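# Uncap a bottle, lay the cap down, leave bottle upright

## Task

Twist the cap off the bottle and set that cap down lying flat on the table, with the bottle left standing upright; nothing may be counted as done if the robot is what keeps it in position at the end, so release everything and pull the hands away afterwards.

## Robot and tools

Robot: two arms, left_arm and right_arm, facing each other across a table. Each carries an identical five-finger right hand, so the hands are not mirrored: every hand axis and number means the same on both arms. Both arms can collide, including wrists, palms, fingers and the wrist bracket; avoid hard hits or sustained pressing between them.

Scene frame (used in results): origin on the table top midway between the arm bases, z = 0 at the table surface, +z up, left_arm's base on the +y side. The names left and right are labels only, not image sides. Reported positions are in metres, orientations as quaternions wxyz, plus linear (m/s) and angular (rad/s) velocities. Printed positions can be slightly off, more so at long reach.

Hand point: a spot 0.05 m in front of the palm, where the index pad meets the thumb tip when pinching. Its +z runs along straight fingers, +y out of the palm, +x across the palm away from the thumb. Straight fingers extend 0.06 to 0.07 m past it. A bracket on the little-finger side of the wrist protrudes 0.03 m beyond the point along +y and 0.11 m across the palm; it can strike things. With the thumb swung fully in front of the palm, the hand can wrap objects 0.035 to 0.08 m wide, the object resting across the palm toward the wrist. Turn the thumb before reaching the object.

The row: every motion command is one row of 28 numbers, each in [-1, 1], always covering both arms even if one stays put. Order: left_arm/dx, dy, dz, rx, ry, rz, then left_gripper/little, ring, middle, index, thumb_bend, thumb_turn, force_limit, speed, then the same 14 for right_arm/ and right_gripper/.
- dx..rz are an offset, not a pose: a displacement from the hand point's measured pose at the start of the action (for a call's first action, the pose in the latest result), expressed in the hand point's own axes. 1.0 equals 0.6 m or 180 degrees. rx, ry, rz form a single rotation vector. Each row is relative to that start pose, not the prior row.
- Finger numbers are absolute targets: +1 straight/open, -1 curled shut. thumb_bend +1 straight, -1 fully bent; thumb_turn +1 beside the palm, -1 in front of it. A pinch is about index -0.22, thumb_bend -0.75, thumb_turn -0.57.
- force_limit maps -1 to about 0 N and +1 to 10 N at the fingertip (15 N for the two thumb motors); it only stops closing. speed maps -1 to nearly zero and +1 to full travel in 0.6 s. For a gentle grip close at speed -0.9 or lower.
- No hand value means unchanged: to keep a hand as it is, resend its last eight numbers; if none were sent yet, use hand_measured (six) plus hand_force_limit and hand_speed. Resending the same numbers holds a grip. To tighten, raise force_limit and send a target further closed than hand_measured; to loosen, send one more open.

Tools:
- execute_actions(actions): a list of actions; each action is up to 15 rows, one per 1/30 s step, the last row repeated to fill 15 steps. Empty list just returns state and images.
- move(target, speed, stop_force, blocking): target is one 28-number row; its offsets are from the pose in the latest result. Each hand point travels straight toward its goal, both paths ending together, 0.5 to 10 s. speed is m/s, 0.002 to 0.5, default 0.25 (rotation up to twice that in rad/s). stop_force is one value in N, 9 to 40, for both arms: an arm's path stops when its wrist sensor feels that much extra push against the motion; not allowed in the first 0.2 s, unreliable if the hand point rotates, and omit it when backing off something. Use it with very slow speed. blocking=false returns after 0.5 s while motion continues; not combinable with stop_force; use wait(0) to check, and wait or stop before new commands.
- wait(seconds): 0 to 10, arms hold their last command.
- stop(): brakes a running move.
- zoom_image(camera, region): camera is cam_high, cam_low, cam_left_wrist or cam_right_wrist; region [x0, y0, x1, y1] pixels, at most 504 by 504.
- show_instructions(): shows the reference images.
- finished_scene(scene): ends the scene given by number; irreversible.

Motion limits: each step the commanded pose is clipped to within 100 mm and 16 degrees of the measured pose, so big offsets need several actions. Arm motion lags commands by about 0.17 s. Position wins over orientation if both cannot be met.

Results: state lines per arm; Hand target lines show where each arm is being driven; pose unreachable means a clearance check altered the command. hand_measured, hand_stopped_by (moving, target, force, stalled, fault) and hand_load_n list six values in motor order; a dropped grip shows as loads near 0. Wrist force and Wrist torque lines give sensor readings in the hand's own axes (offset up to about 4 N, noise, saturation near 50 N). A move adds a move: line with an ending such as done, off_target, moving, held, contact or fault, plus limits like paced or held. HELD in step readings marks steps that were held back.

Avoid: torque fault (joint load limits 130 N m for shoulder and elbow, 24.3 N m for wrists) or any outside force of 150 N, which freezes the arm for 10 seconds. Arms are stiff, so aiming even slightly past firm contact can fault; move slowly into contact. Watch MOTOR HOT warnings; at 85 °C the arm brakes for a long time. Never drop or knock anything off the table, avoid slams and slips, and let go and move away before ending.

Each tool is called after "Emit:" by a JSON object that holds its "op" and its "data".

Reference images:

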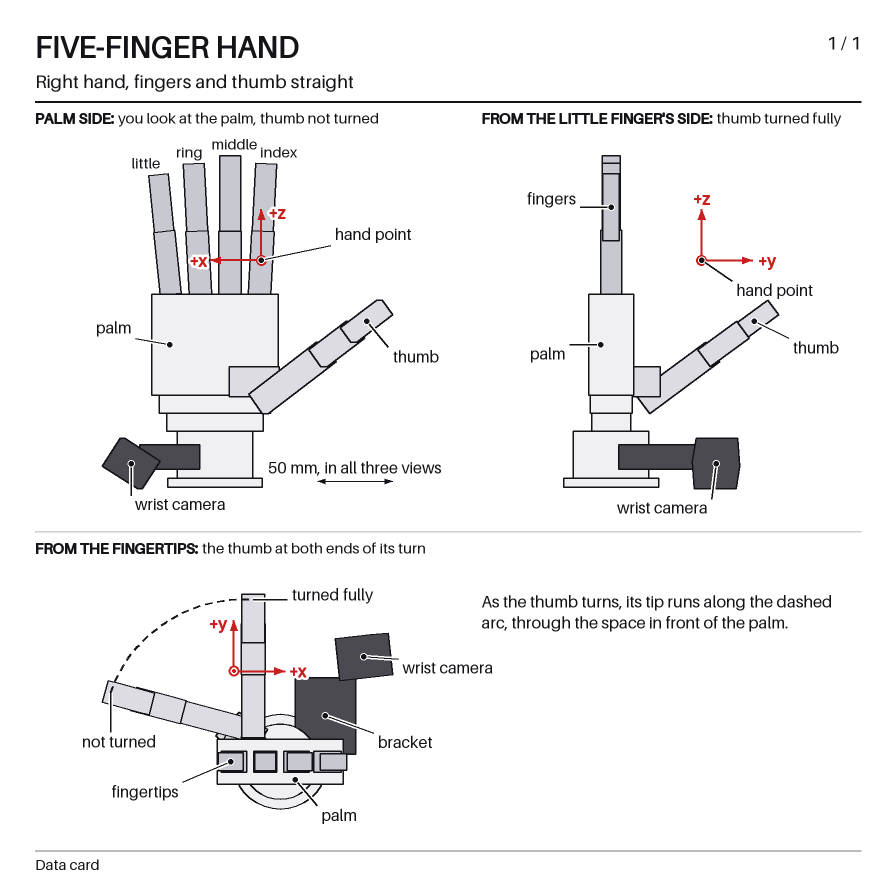

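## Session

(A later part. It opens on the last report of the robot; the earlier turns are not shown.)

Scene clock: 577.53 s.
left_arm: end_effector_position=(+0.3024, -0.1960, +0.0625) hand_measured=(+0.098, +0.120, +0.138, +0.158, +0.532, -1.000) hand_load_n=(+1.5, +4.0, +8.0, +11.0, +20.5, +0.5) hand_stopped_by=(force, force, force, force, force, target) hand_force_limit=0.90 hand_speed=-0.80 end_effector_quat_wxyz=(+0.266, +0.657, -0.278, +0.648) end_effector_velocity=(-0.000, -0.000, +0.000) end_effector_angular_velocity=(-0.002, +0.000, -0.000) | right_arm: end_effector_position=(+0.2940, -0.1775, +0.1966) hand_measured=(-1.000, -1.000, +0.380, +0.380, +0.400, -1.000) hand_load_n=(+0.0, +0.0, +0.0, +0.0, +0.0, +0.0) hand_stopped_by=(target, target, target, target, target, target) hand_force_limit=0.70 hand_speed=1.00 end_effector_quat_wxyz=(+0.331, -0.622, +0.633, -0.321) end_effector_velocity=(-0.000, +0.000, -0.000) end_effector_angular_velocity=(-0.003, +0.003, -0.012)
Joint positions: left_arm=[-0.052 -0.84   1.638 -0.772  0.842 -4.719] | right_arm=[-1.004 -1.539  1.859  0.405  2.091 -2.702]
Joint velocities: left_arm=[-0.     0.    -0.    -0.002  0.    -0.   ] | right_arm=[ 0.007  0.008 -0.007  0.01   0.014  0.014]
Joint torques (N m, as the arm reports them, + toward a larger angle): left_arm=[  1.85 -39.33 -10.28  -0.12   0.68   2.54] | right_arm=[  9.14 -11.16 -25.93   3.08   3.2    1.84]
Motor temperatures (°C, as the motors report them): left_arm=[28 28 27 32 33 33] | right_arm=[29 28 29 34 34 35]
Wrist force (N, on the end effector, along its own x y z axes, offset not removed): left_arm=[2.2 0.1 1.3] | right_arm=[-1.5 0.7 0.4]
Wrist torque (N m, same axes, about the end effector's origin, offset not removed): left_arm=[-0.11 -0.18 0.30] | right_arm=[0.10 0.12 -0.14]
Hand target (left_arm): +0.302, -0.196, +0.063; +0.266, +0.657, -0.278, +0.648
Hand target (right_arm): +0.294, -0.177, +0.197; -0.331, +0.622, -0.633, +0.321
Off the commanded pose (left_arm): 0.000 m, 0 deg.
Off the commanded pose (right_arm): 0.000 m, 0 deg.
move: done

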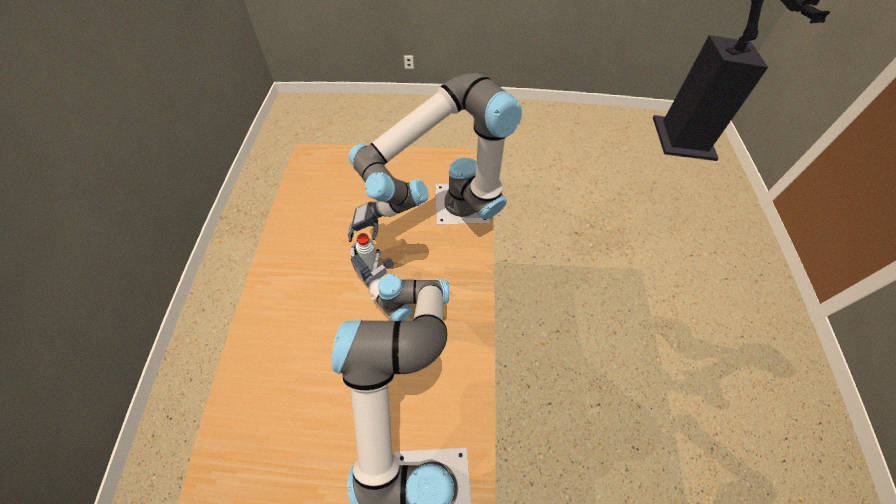

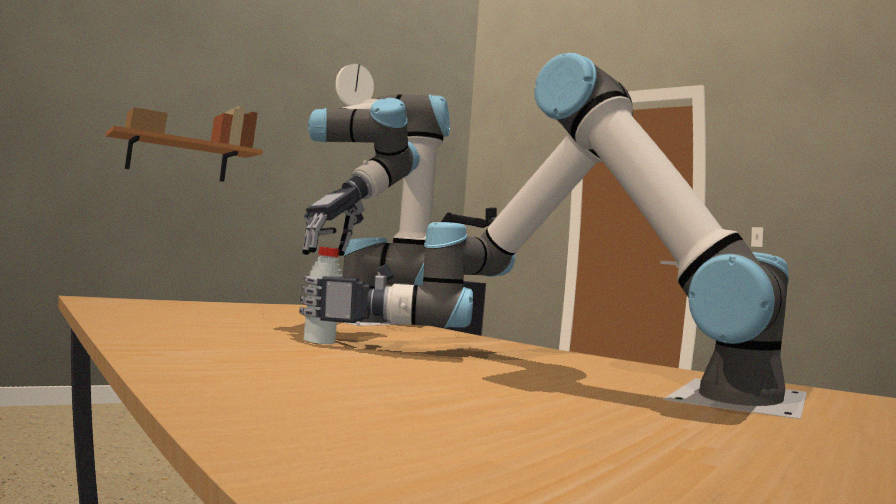

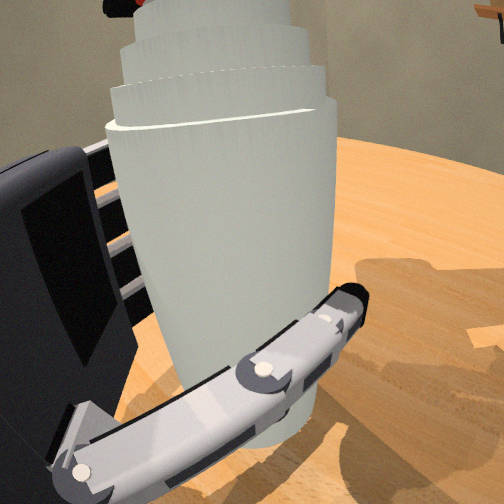

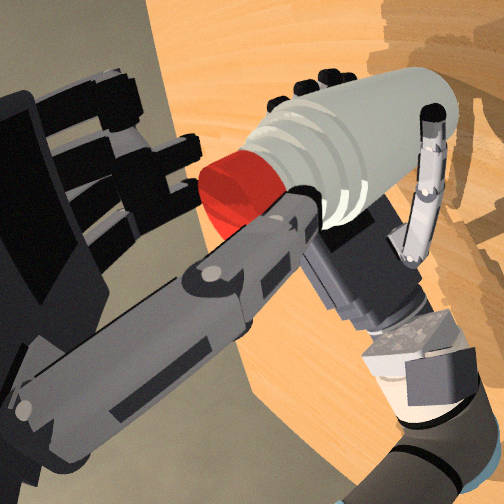

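Emit:
{"op": "execute_actions", "data": {"actions": [[[0,0,0,0,0,0,-0.9,-0.9,-0.9,-0.9,-1,-1,0.9,-0.8, 0,0.0014,0.001,0,0,0,-1,-1,0.22,0.22,0.05,-1,0.0,0.3]],[[0,0,0,0,0,0,-0.9,-0.9,-0.9,-0.9,-1,-1,0.9,-0.8, 0,0.0014,0.001,0,0,0,-1,-1,0.22,0.22,-0.5,-1,-0.3,-0.6]],[[0,0,0,0,0,0,-0.9,-0.9,-0.9,-0.9,-1,-1,0.9,-0.8, -0.0,0,0,0,0,0,-1,-1,-0.8,-0.8,-0.6,-1,0.7,-0.75]]]}}

Emit:
{"op": "zoom_image", "data": {"camera": "cam_low", "region": [280,190,380,290]}}

Scene clock: 584.57 s.
left_arm: end_effector_position=(+0.3024, -0.1960, +0.0625) hand_measured=(+0.098, +0.120, +0.138, +0.158, +0.532, -1.000) hand_load_n=(+3.0, +5.0, +8.0, +10.5, +20.5, -1.0) hand_stopped_by=(force, force, force, force, force, target) hand_force_limit=0.90 hand_speed=-0.80 end_effector_quat_wxyz=(+0.266, +0.657, -0.278, +0.648) end_effector_velocity=(+0.000, -0.000, +0.000) end_effector_angular_velocity=(-0.001, -0.000, +0.000) | right_arm: end_effector_position=(+0.2940, -0.1774, +0.1945) hand_measured=(-1.000, -1.000, +0.106, +0.140, -0.068, -1.000) hand_load_n=(+0.0, +0.0, +10.0, +4.5, +14.5, +1.5) hand_stopped_by=(target, target, force, force, force, target) hand_force_limit=0.70 hand_speed=-0.75 end_effector_quat_wxyz=(+0.331, -0.622, +0.633, -0.321) end_effector_velocity=(-0.001, -0.000, -0.001) end_effector_angular_velocity=(-0.002, +0.002, +0.000)
Joint positions: left_arm=[-0.052 -0.84   1.638 -0.772  0.842 -4.719] | right_arm=[-1.004 -1.537  1.863  0.399  2.091 -2.702]
Joint velocities: left_arm=[ 0.     0.    -0.    -0.001 -0.     0.   ] | right_arm=[ 0.     0.     0.002  0.001  0.    -0.001]
Joint torques (N m, as the arm reports them, + toward a larger angle): left_arm=[ -0.87 -40.5   -9.38  -0.01   0.59   2.23] | right_arm=[  1.34 -12.62 -16.85  -2.27   0.57  -0.77]
Motor temperatures (°C, as the motors report them): left_arm=[28 28 27 32 33 33] | right_arm=[29 28 29 34 34 35]
Wrist force (N, on the end effector, along its own x y z axes, offset not removed): left_arm=[1.2 2.2 -0.7] | right_arm=[3.5 3.6 -2.4]
Wrist torque (N m, same axes, about the end effector's origin, offset not removed): left_arm=[0.96 -0.22 0.00] | right_arm=[0.32 -0.35 0.18]
Hand target (left_arm): +0.302, -0.196, +0.063; +0.266, +0.657, -0.278, +0.648
Hand target (right_arm): +0.294, -0.177, +0.195; -0.331, +0.622, -0.633, +0.321
Off the commanded pose (left_arm): 0.000 m, 0 deg.
Off the commanded pose (right_arm): 0.000 m, 0 deg.
Step readings (end_effector_position; steps 1 to 15: 1st action; 16 to 30: 2nd action; 31 to 45: 3rd action):
0: left_arm (+0.3024, -0.1960, +0.0625) | right_arm (+0.2940, -0.1774, +0.1965)
1: left_arm (+0.3024, -0.1960, +0.0625) | right_arm (+0.2940, -0.1774, +0.1965)
2: left_arm (+0.3024, -0.1960, +0.0625) | right_arm (+0.2940, -0.1775, +0.1964)
4: left_arm (+0.3024, -0.1960, +0.0625) | right_arm (+0.2939, -0.1774, +0.1960)
8: left_arm (+0.3024, -0.1960, +0.0625) | right_arm (+0.2940, -0.1774, +0.1957)
15: left_arm (+0.3024, -0.1960, +0.0625) | right_arm (+0.2940, -0.1774, +0.1955)
16: left_arm (+0.3024, -0.1960, +0.0625) | right_arm (+0.2940, -0.1774, +0.1955)
17: left_arm (+0.3024, -0.1960, +0.0625) | right_arm (+0.2940, -0.1774, +0.1953)
19: left_arm (+0.3024, -0.1960, +0.0625) | right_arm (+0.2940, -0.1774, +0.1950)
23: left_arm (+0.3024, -0.1960, +0.0625) | right_arm (+0.2940, -0.1774, +0.1946)
30: left_arm (+0.3024, -0.1960, +0.0625) | right_arm (+0.2940, -0.1774, +0.1945)
31: left_arm (+0.3024, -0.1960, +0.0625) | right_arm (+0.2940, -0.1774, +0.1945)
32: left_arm (+0.3024, -0.1960, +0.0625) | right_arm (+0.2940, -0.1774, +0.1945)
34: left_arm (+0.3024, -0.1960, +0.0625) | right_arm (+0.2940, -0.1774, +0.1945)
38: left_arm (+0.3024, -0.1960, +0.0625) | right_arm (+0.2940, -0.1774, +0.1945)
45: end_effector_position above

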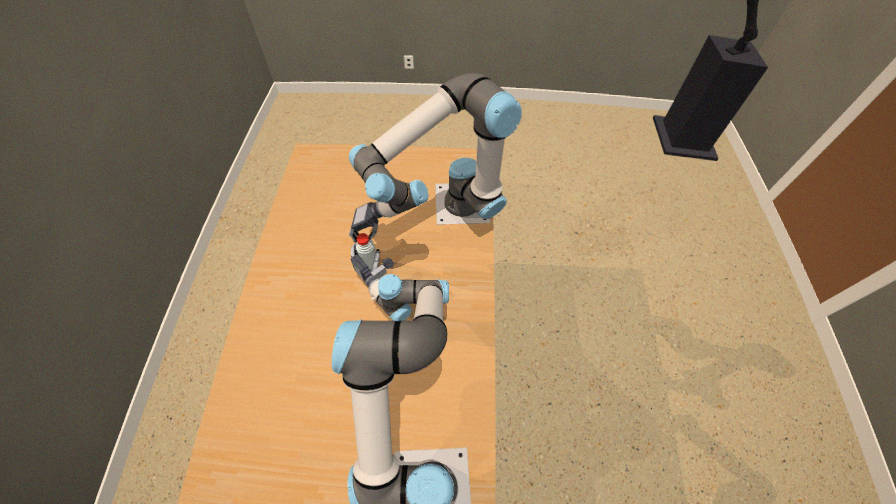

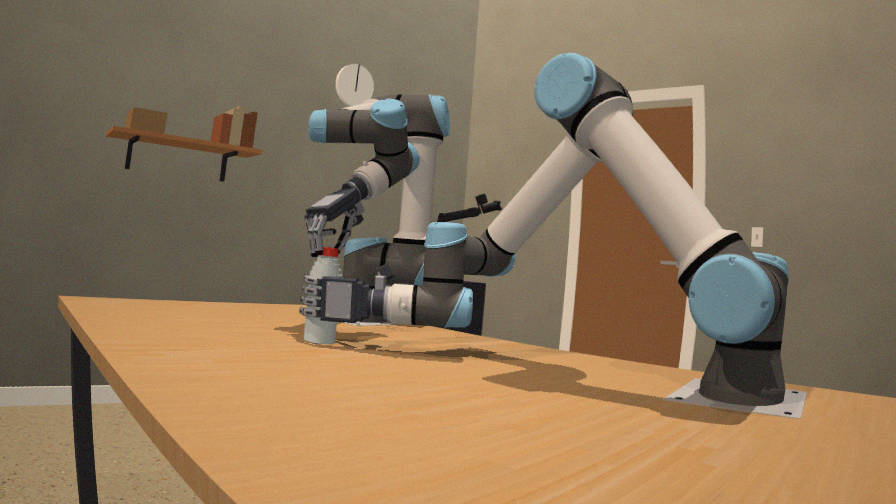

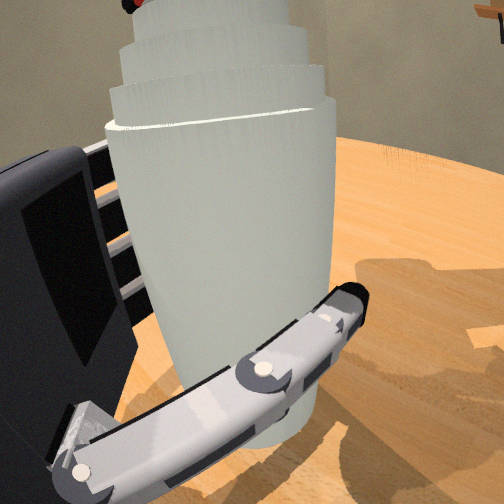

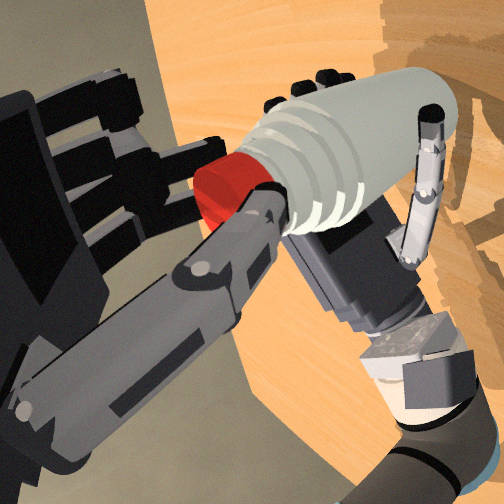

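Region (280, 190, 380, 290) of cam_low's 896x504 image, scaled by 5.040, with more detail than that image has.

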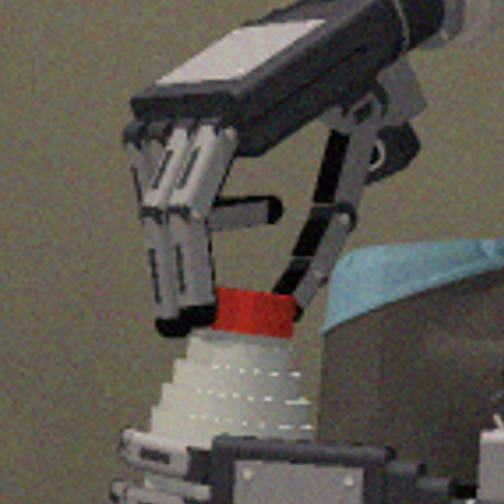

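Emit:
{"op": "move", "data": {"target": [0,0,0,0,0,0,-0.9,-0.9,-0.9,-0.9,-1,-1,0.9,-0.8, 0.0117,-0.001,-0.0028,0,-0.3173,-0.2232,-1,-1,-0.8,-0.8,-0.6,-1,0.7,-0.75], "speed": 0.3}}

Emit:
{"op": "execute_actions", "data": {"actions": [[[0,0,0,0,0,0,-0.9,-0.9,-0.9,-0.9,-1,-1,0.9,-0.8, 0,0,0,0,0,0,-1,-1,0.38,0.38,0.4,-1,0.7,1]]]}}

Emit:
{"op": "move", "data": {"target": [0,0,0,0,0,0,-0.9,-0.9,-0.9,-0.9,-1,-1,0.9,-0.8, -0.0021,-0.006,0.0086,0,0.3173,0.2232,-1,-1,0.38,0.38,0.4,-1,0.7,1], "speed": 0.5}}

Emit:
{"op": "zoom_image", "data": {"camera": "cam_low", "region": [280,190,380,290]}}

Emit:
{"op": "zoom_image", "data": {"camera": "cam_high", "region": [340,210,400,260]}}

Scene clock: 591.67 s.
left_arm: end_effector_position=(+0.3024, -0.1960, +0.0625) hand_measured=(+0.098, +0.120, +0.138, +0.158, +0.532, -1.000) hand_load_n=(+1.5, +4.0, +8.0, +11.5, +20.5, +1.0) hand_stopped_by=(force, force, force, force, force, target) hand_force_limit=0.90 hand_speed=-0.80 end_effector_quat_wxyz=(+0.266, +0.657, -0.278, +0.648) end_effector_velocity=(-0.000, -0.000, +0.001) end_effector_angular_velocity=(-0.001, -0.000, -0.000) | right_arm: end_effector_position=(+0.2930, -0.1846, +0.1954) hand_measured=(-1.000, -1.000, +0.106, +0.140, -0.070, -1.000) hand_load_n=(+0.0, +0.0, +0.5, +9.0, +5.5, -0.5) hand_stopped_by=(target, target, force, force, force, target) hand_force_limit=0.70 hand_speed=-0.75 end_effector_quat_wxyz=(+0.462, -0.869, +0.160, -0.081) end_effector_velocity=(-0.000, -0.000, +0.000) end_effector_angular_velocity=(-0.002, +0.001, +0.013)
Joint positions: left_arm=[-0.052 -0.84   1.638 -0.772  0.842 -4.719] | right_arm=[-1.598 -1.475  1.863  0.638  0.714 -4.029]
Joint velocities: left_arm=[-0.    -0.    -0.001 -0.     0.    -0.   ] | right_arm=[-0.001  0.007 -0.006  0.015 -0.006 -0.019]
Joint torques (N m, as the arm reports them, + toward a larger angle): left_arm=[  1.85 -39.56  -9.11  -0.13   0.44   2.26] | right_arm=[ -6.89 -11.42 -21.96   4.35  -1.83  -2.42]
Motor temperatures (°C, as the motors report them): left_arm=[28 28 27 32 33 33] | right_arm=[29 28 29 34 34 35]
Wrist force (N, on the end effector, along its own x y z axes, offset not removed): left_arm=[-0.7 3.2 -2.3] | right_arm=[-0.4 -5.4 -0.8]
Wrist torque (N m, same axes, about the end effector's origin, offset not removed): left_arm=[0.20 0.01 0.46] | right_arm=[0.07 0.23 0.21]
Hand target (left_arm): +0.302, -0.196, +0.063; +0.266, +0.657, -0.278, +0.648
Hand target (right_arm): +0.293, -0.185, +0.195; -0.462, +0.869, -0.159, +0.080
Off the commanded pose (left_arm): 0.000 m, 0 deg.
Off the commanded pose (right_arm): 0.000 m, 0 deg.
move: done

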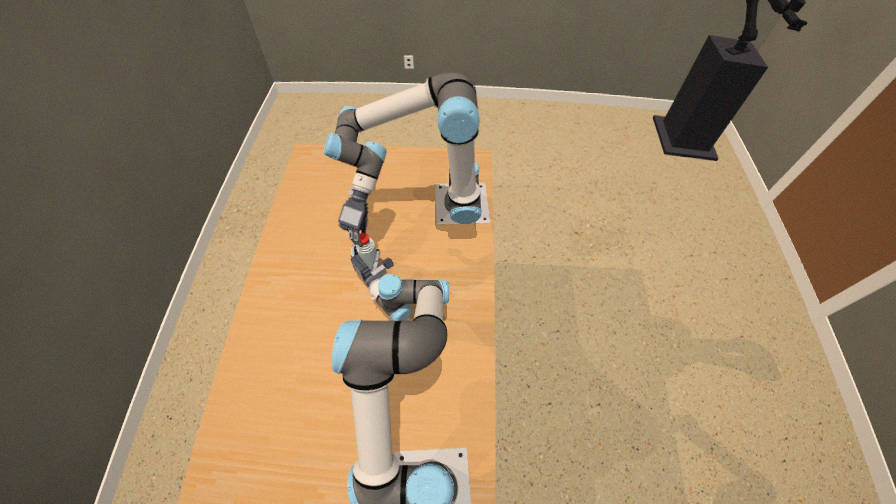

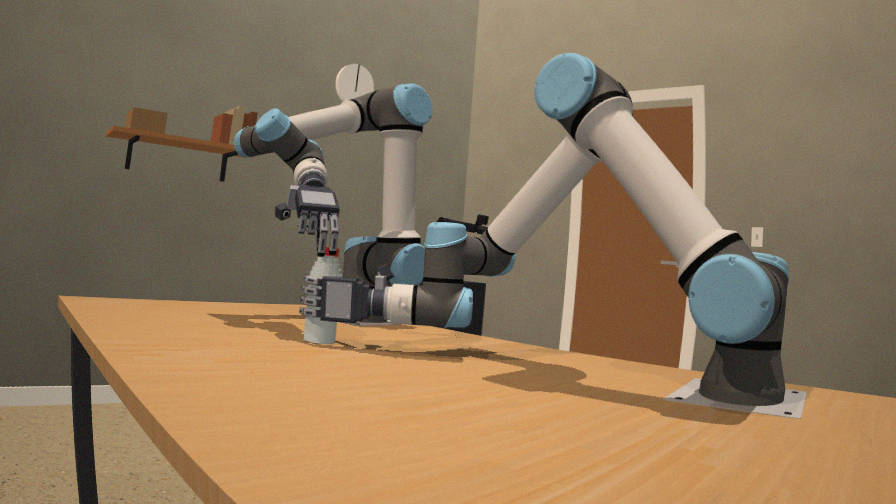

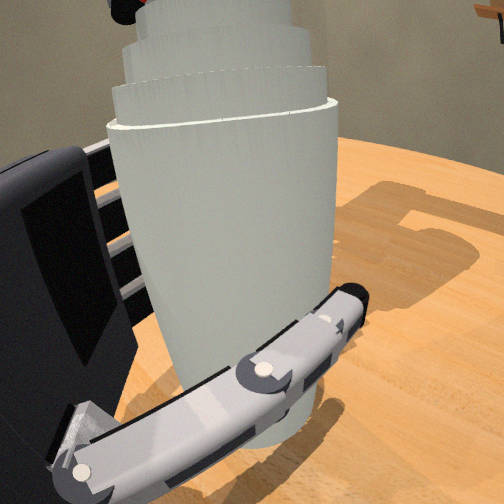

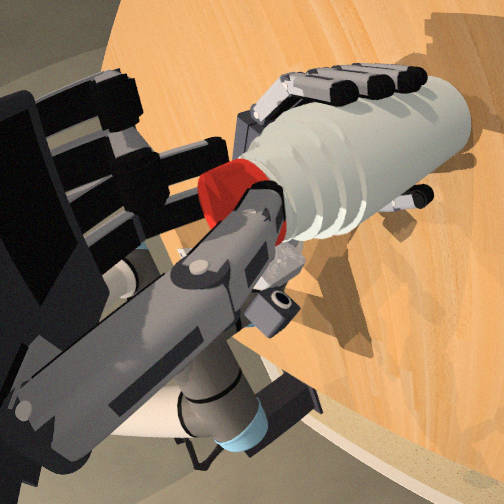

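Scene clock: 592.17 s.
left_arm: end_effector_position=(+0.3024, -0.1960, +0.0625) hand_measured=(+0.098, +0.120, +0.138, +0.158, +0.532, -1.000) hand_load_n=(+1.5, +4.0, +8.0, +11.5, +20.5, +0.5) hand_stopped_by=(force, force, force, force, force, target) hand_force_limit=0.90 hand_speed=-0.80 end_effector_quat_wxyz=(+0.266, +0.657, -0.278, +0.648) end_effector_velocity=(+0.000, -0.000, +0.001) end_effector_angular_velocity=(-0.002, -0.000, +0.000) | right_arm: end_effector_position=(+0.2930, -0.1846, +0.1954) hand_measured=(-1.000, -1.000, +0.380, +0.380, +0.400, -1.000) hand_load_n=(+0.0, +0.0, +0.0, +0.0, +0.0, +0.0) hand_stopped_by=(target, target, target, target, target, target) hand_force_limit=0.70 hand_speed=1.00 end_effector_quat_wxyz=(+0.462, -0.869, +0.160, -0.081) end_effector_velocity=(-0.000, +0.000, +0.000) end_effector_angular_velocity=(+0.000, -0.001, +0.000)
Joint positions: left_arm=[-0.052 -0.84   1.638 -0.772  0.842 -4.719] | right_arm=[-1.598 -1.475  1.863  0.638  0.714 -4.029]
Joint velocities: left_arm=[ 0.    -0.001 -0.001  0.    -0.     0.   ] | right_arm=[ 0.    -0.001 -0.     0.    -0.     0.   ]
Joint torques (N m, as the arm reports them, + toward a larger angle): left_arm=[  2.62 -40.3   -9.64   0.12   0.48   2.33] | right_arm=[ -1.86 -31.54 -12.17  -1.12   1.09   2.03]
Motor temperatures (°C, as the motors report them): left_arm=[28 28 27 32 33 33] | right_arm=[29 28 29 34 34 35]
Wrist force (N, on the end effector, along its own x y z axes, offset not removed): left_arm=[1.4 -4.2 1.5] | right_arm=[-0.3 -0.9 0.0]
Wrist torque (N m, same axes, about the end effector's origin, offset not removed): left_arm=[-0.76 -0.04 0.13] | right_arm=[-0.03 0.10 0.09]
Hand target (left_arm): +0.302, -0.196, +0.063; +0.266, +0.657, -0.278, +0.648
Hand target (right_arm): +0.293, -0.185, +0.195; -0.462, +0.869, -0.160, +0.081
Off the commanded pose (left_arm): 0.000 m, 0 deg.
Off the commanded pose (right_arm): 0.000 m, 0 deg.
Step readings (end_effector_position):
0: left_arm (+0.3024, -0.1960, +0.0625) | right_arm (+0.2930, -0.1846, +0.1954)
1: left_arm (+0.3024, -0.1960, +0.0625) | right_arm (+0.2930, -0.1846, +0.1954)
2: left_arm (+0.3024, -0.1960, +0.0625) | right_arm (+0.2930, -0.1846, +0.1954)
4: left_arm (+0.3024, -0.1960, +0.0625) | right_arm (+0.2930, -0.1846, +0.1954)
8: left_arm (+0.3024, -0.1960, +0.0625) | right_arm (+0.2930, -0.1846, +0.1954)
15: end_effector_position above

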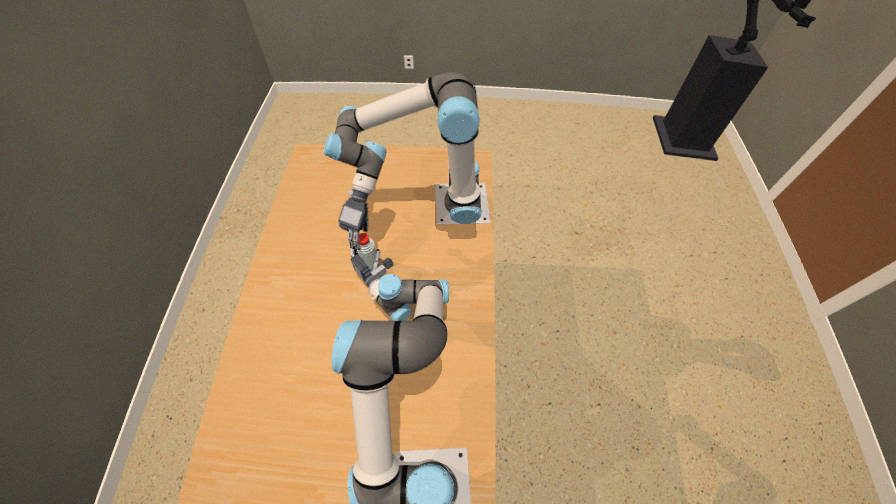

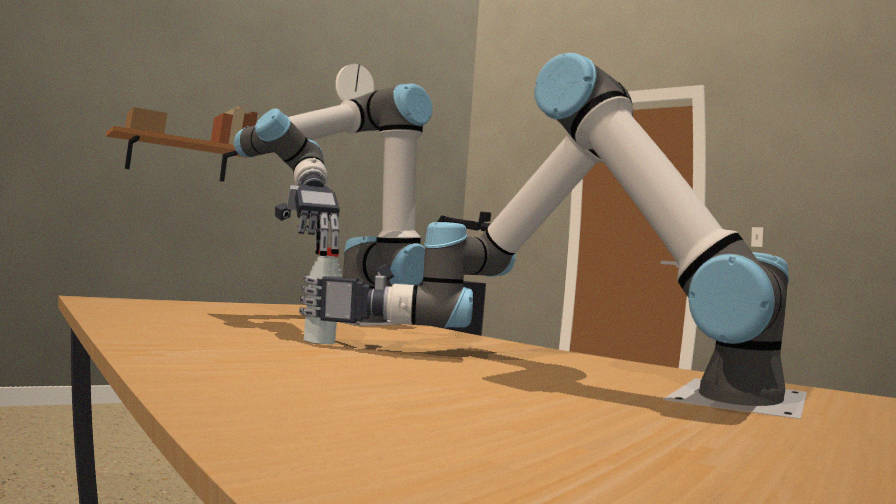

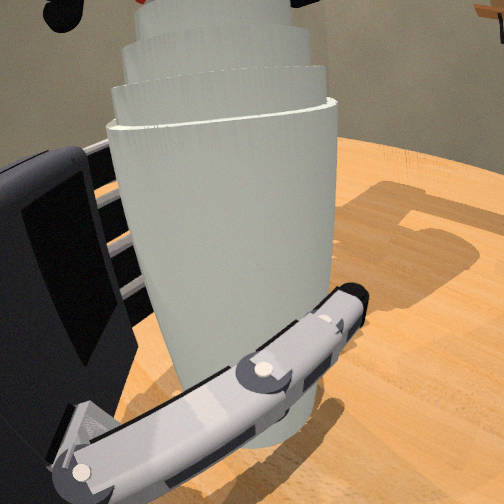

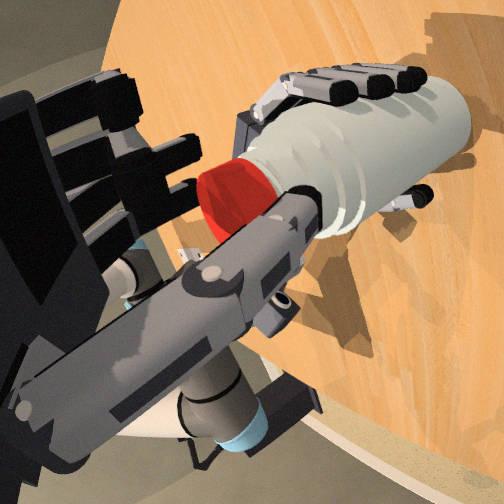

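Scene clock: 594.13 s.
left_arm: end_effector_position=(+0.3024, -0.1960, +0.0625) hand_measured=(+0.098, +0.120, +0.138, +0.158, +0.532, -1.000) hand_load_n=(+1.5, +4.0, +8.0, +11.5, +20.5, +0.5) hand_stopped_by=(force, force, force, force, force, target) hand_force_limit=0.90 hand_speed=-0.80 end_effector_quat_wxyz=(+0.266, +0.657, -0.278, +0.648) end_effector_velocity=(-0.000, +0.001, -0.002) end_effector_angular_velocity=(+0.002, -0.000, -0.000) | right_arm: end_effector_position=(+0.2940, -0.1781, +0.1960) hand_measured=(-1.000, -1.000, +0.380, +0.380, +0.400, -1.000) hand_load_n=(+0.0, +0.0, +0.0, +0.0, +0.0, +0.0) hand_stopped_by=(target, target, target, target, target, target) hand_force_limit=0.70 hand_speed=1.00 end_effector_quat_wxyz=(+0.331, -0.622, +0.633, -0.320) end_effector_velocity=(+0.000, +0.000, -0.000) end_effector_angular_velocity=(-0.003, +0.003, -0.012)
Joint positions: left_arm=[-0.052 -0.84   1.638 -0.772  0.842 -4.719] | right_arm=[-1.005 -1.54   1.862  0.402  2.09  -2.703]
Joint velocities: left_arm=[-0.     0.001  0.002 -0.002 -0.     0.   ] | right_arm=[ 0.007  0.009 -0.009  0.011  0.015  0.014]
Joint torques (N m, as the arm reports them, + toward a larger angle): left_arm=[  1.33 -39.68  -9.28  -0.06   0.53   2.33] | right_arm=[  9.83 -15.03 -26.95   2.76   2.72   2.29]
Motor temperatures (°C, as the motors report them): left_arm=[28 28 27 32 33 33] | right_arm=[29 28 29 34 34 35]
Wrist force (N, on the end effector, along its own x y z axes, offset not removed): left_arm=[1.8 -1.6 -1.1] | right_arm=[1.2 2.4 -1.1]
Wrist torque (N m, same axes, about the end effector's origin, offset not removed): left_arm=[-0.20 -0.05 0.16] | right_arm=[0.55 -0.29 0.10]
Hand target (left_arm): +0.302, -0.196, +0.063; +0.266, +0.657, -0.278, +0.648
Hand target (right_arm): +0.294, -0.178, +0.196; -0.331, +0.622, -0.634, +0.321
Off the commanded pose (left_arm): 0.000 m, 0 deg.
Off the commanded pose (right_arm): 0.000 m, 0 deg.
move: done

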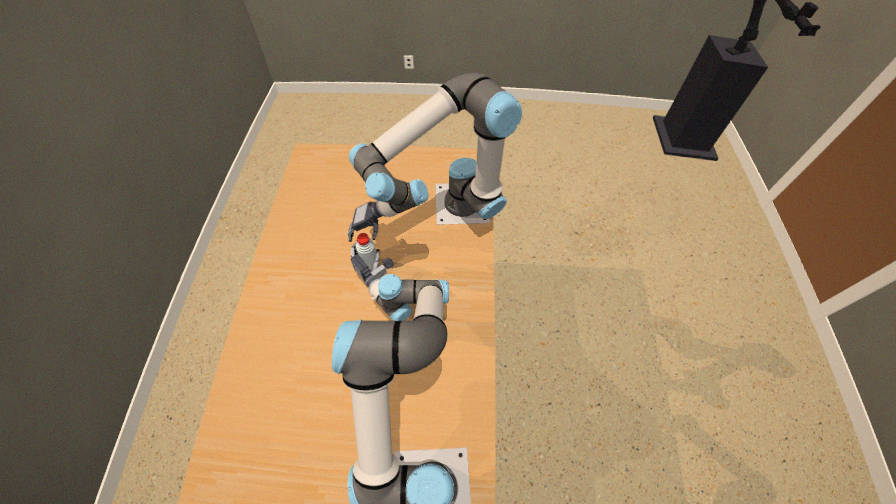

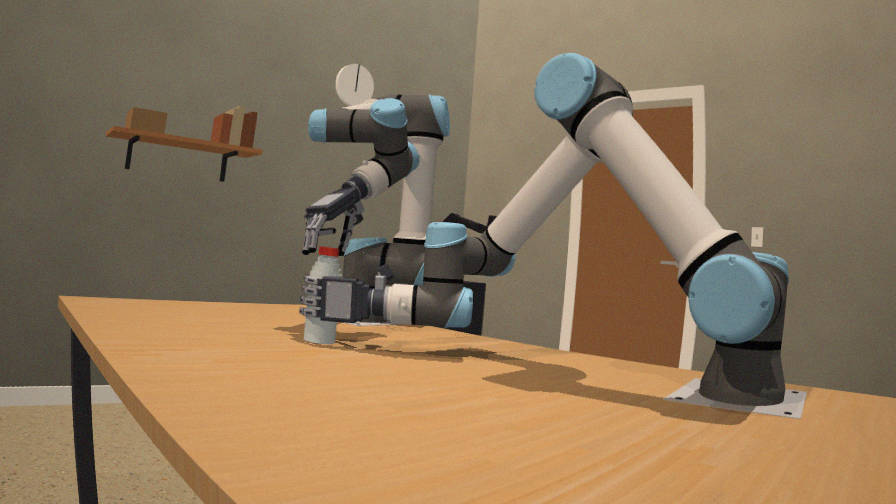

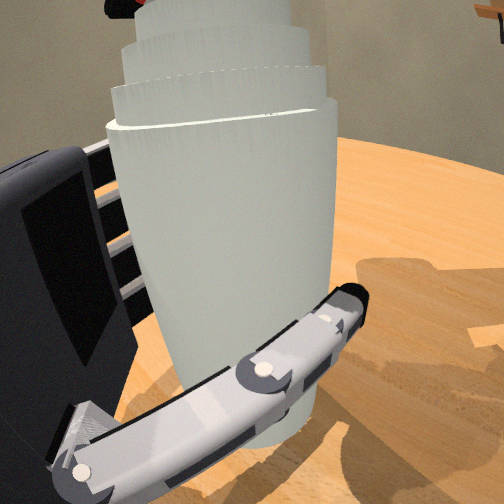

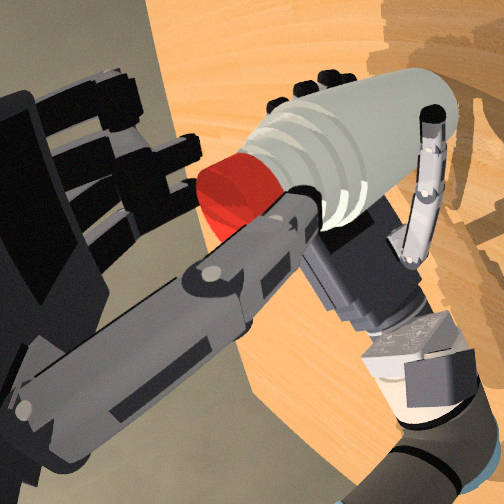

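Region (280, 190, 380, 290) of cam_low's 896x504 image, scaled by 5.040, with more detail than that image has.

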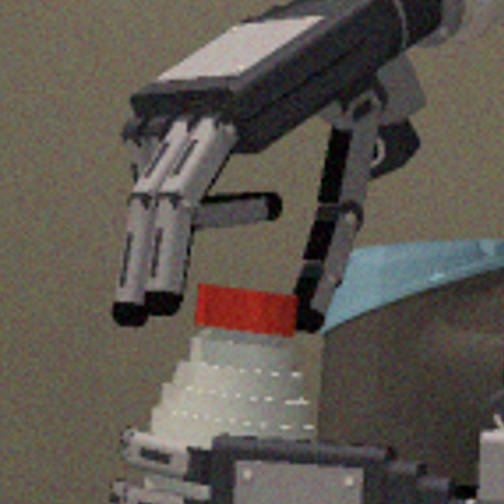

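Region (340, 210, 400, 260) of cam_high's 896x504 image, scaled by 8.400, with more detail than that image has.

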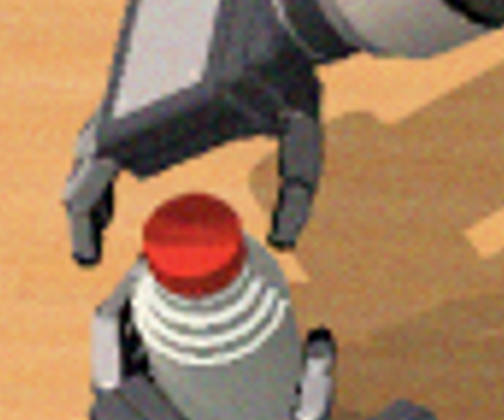

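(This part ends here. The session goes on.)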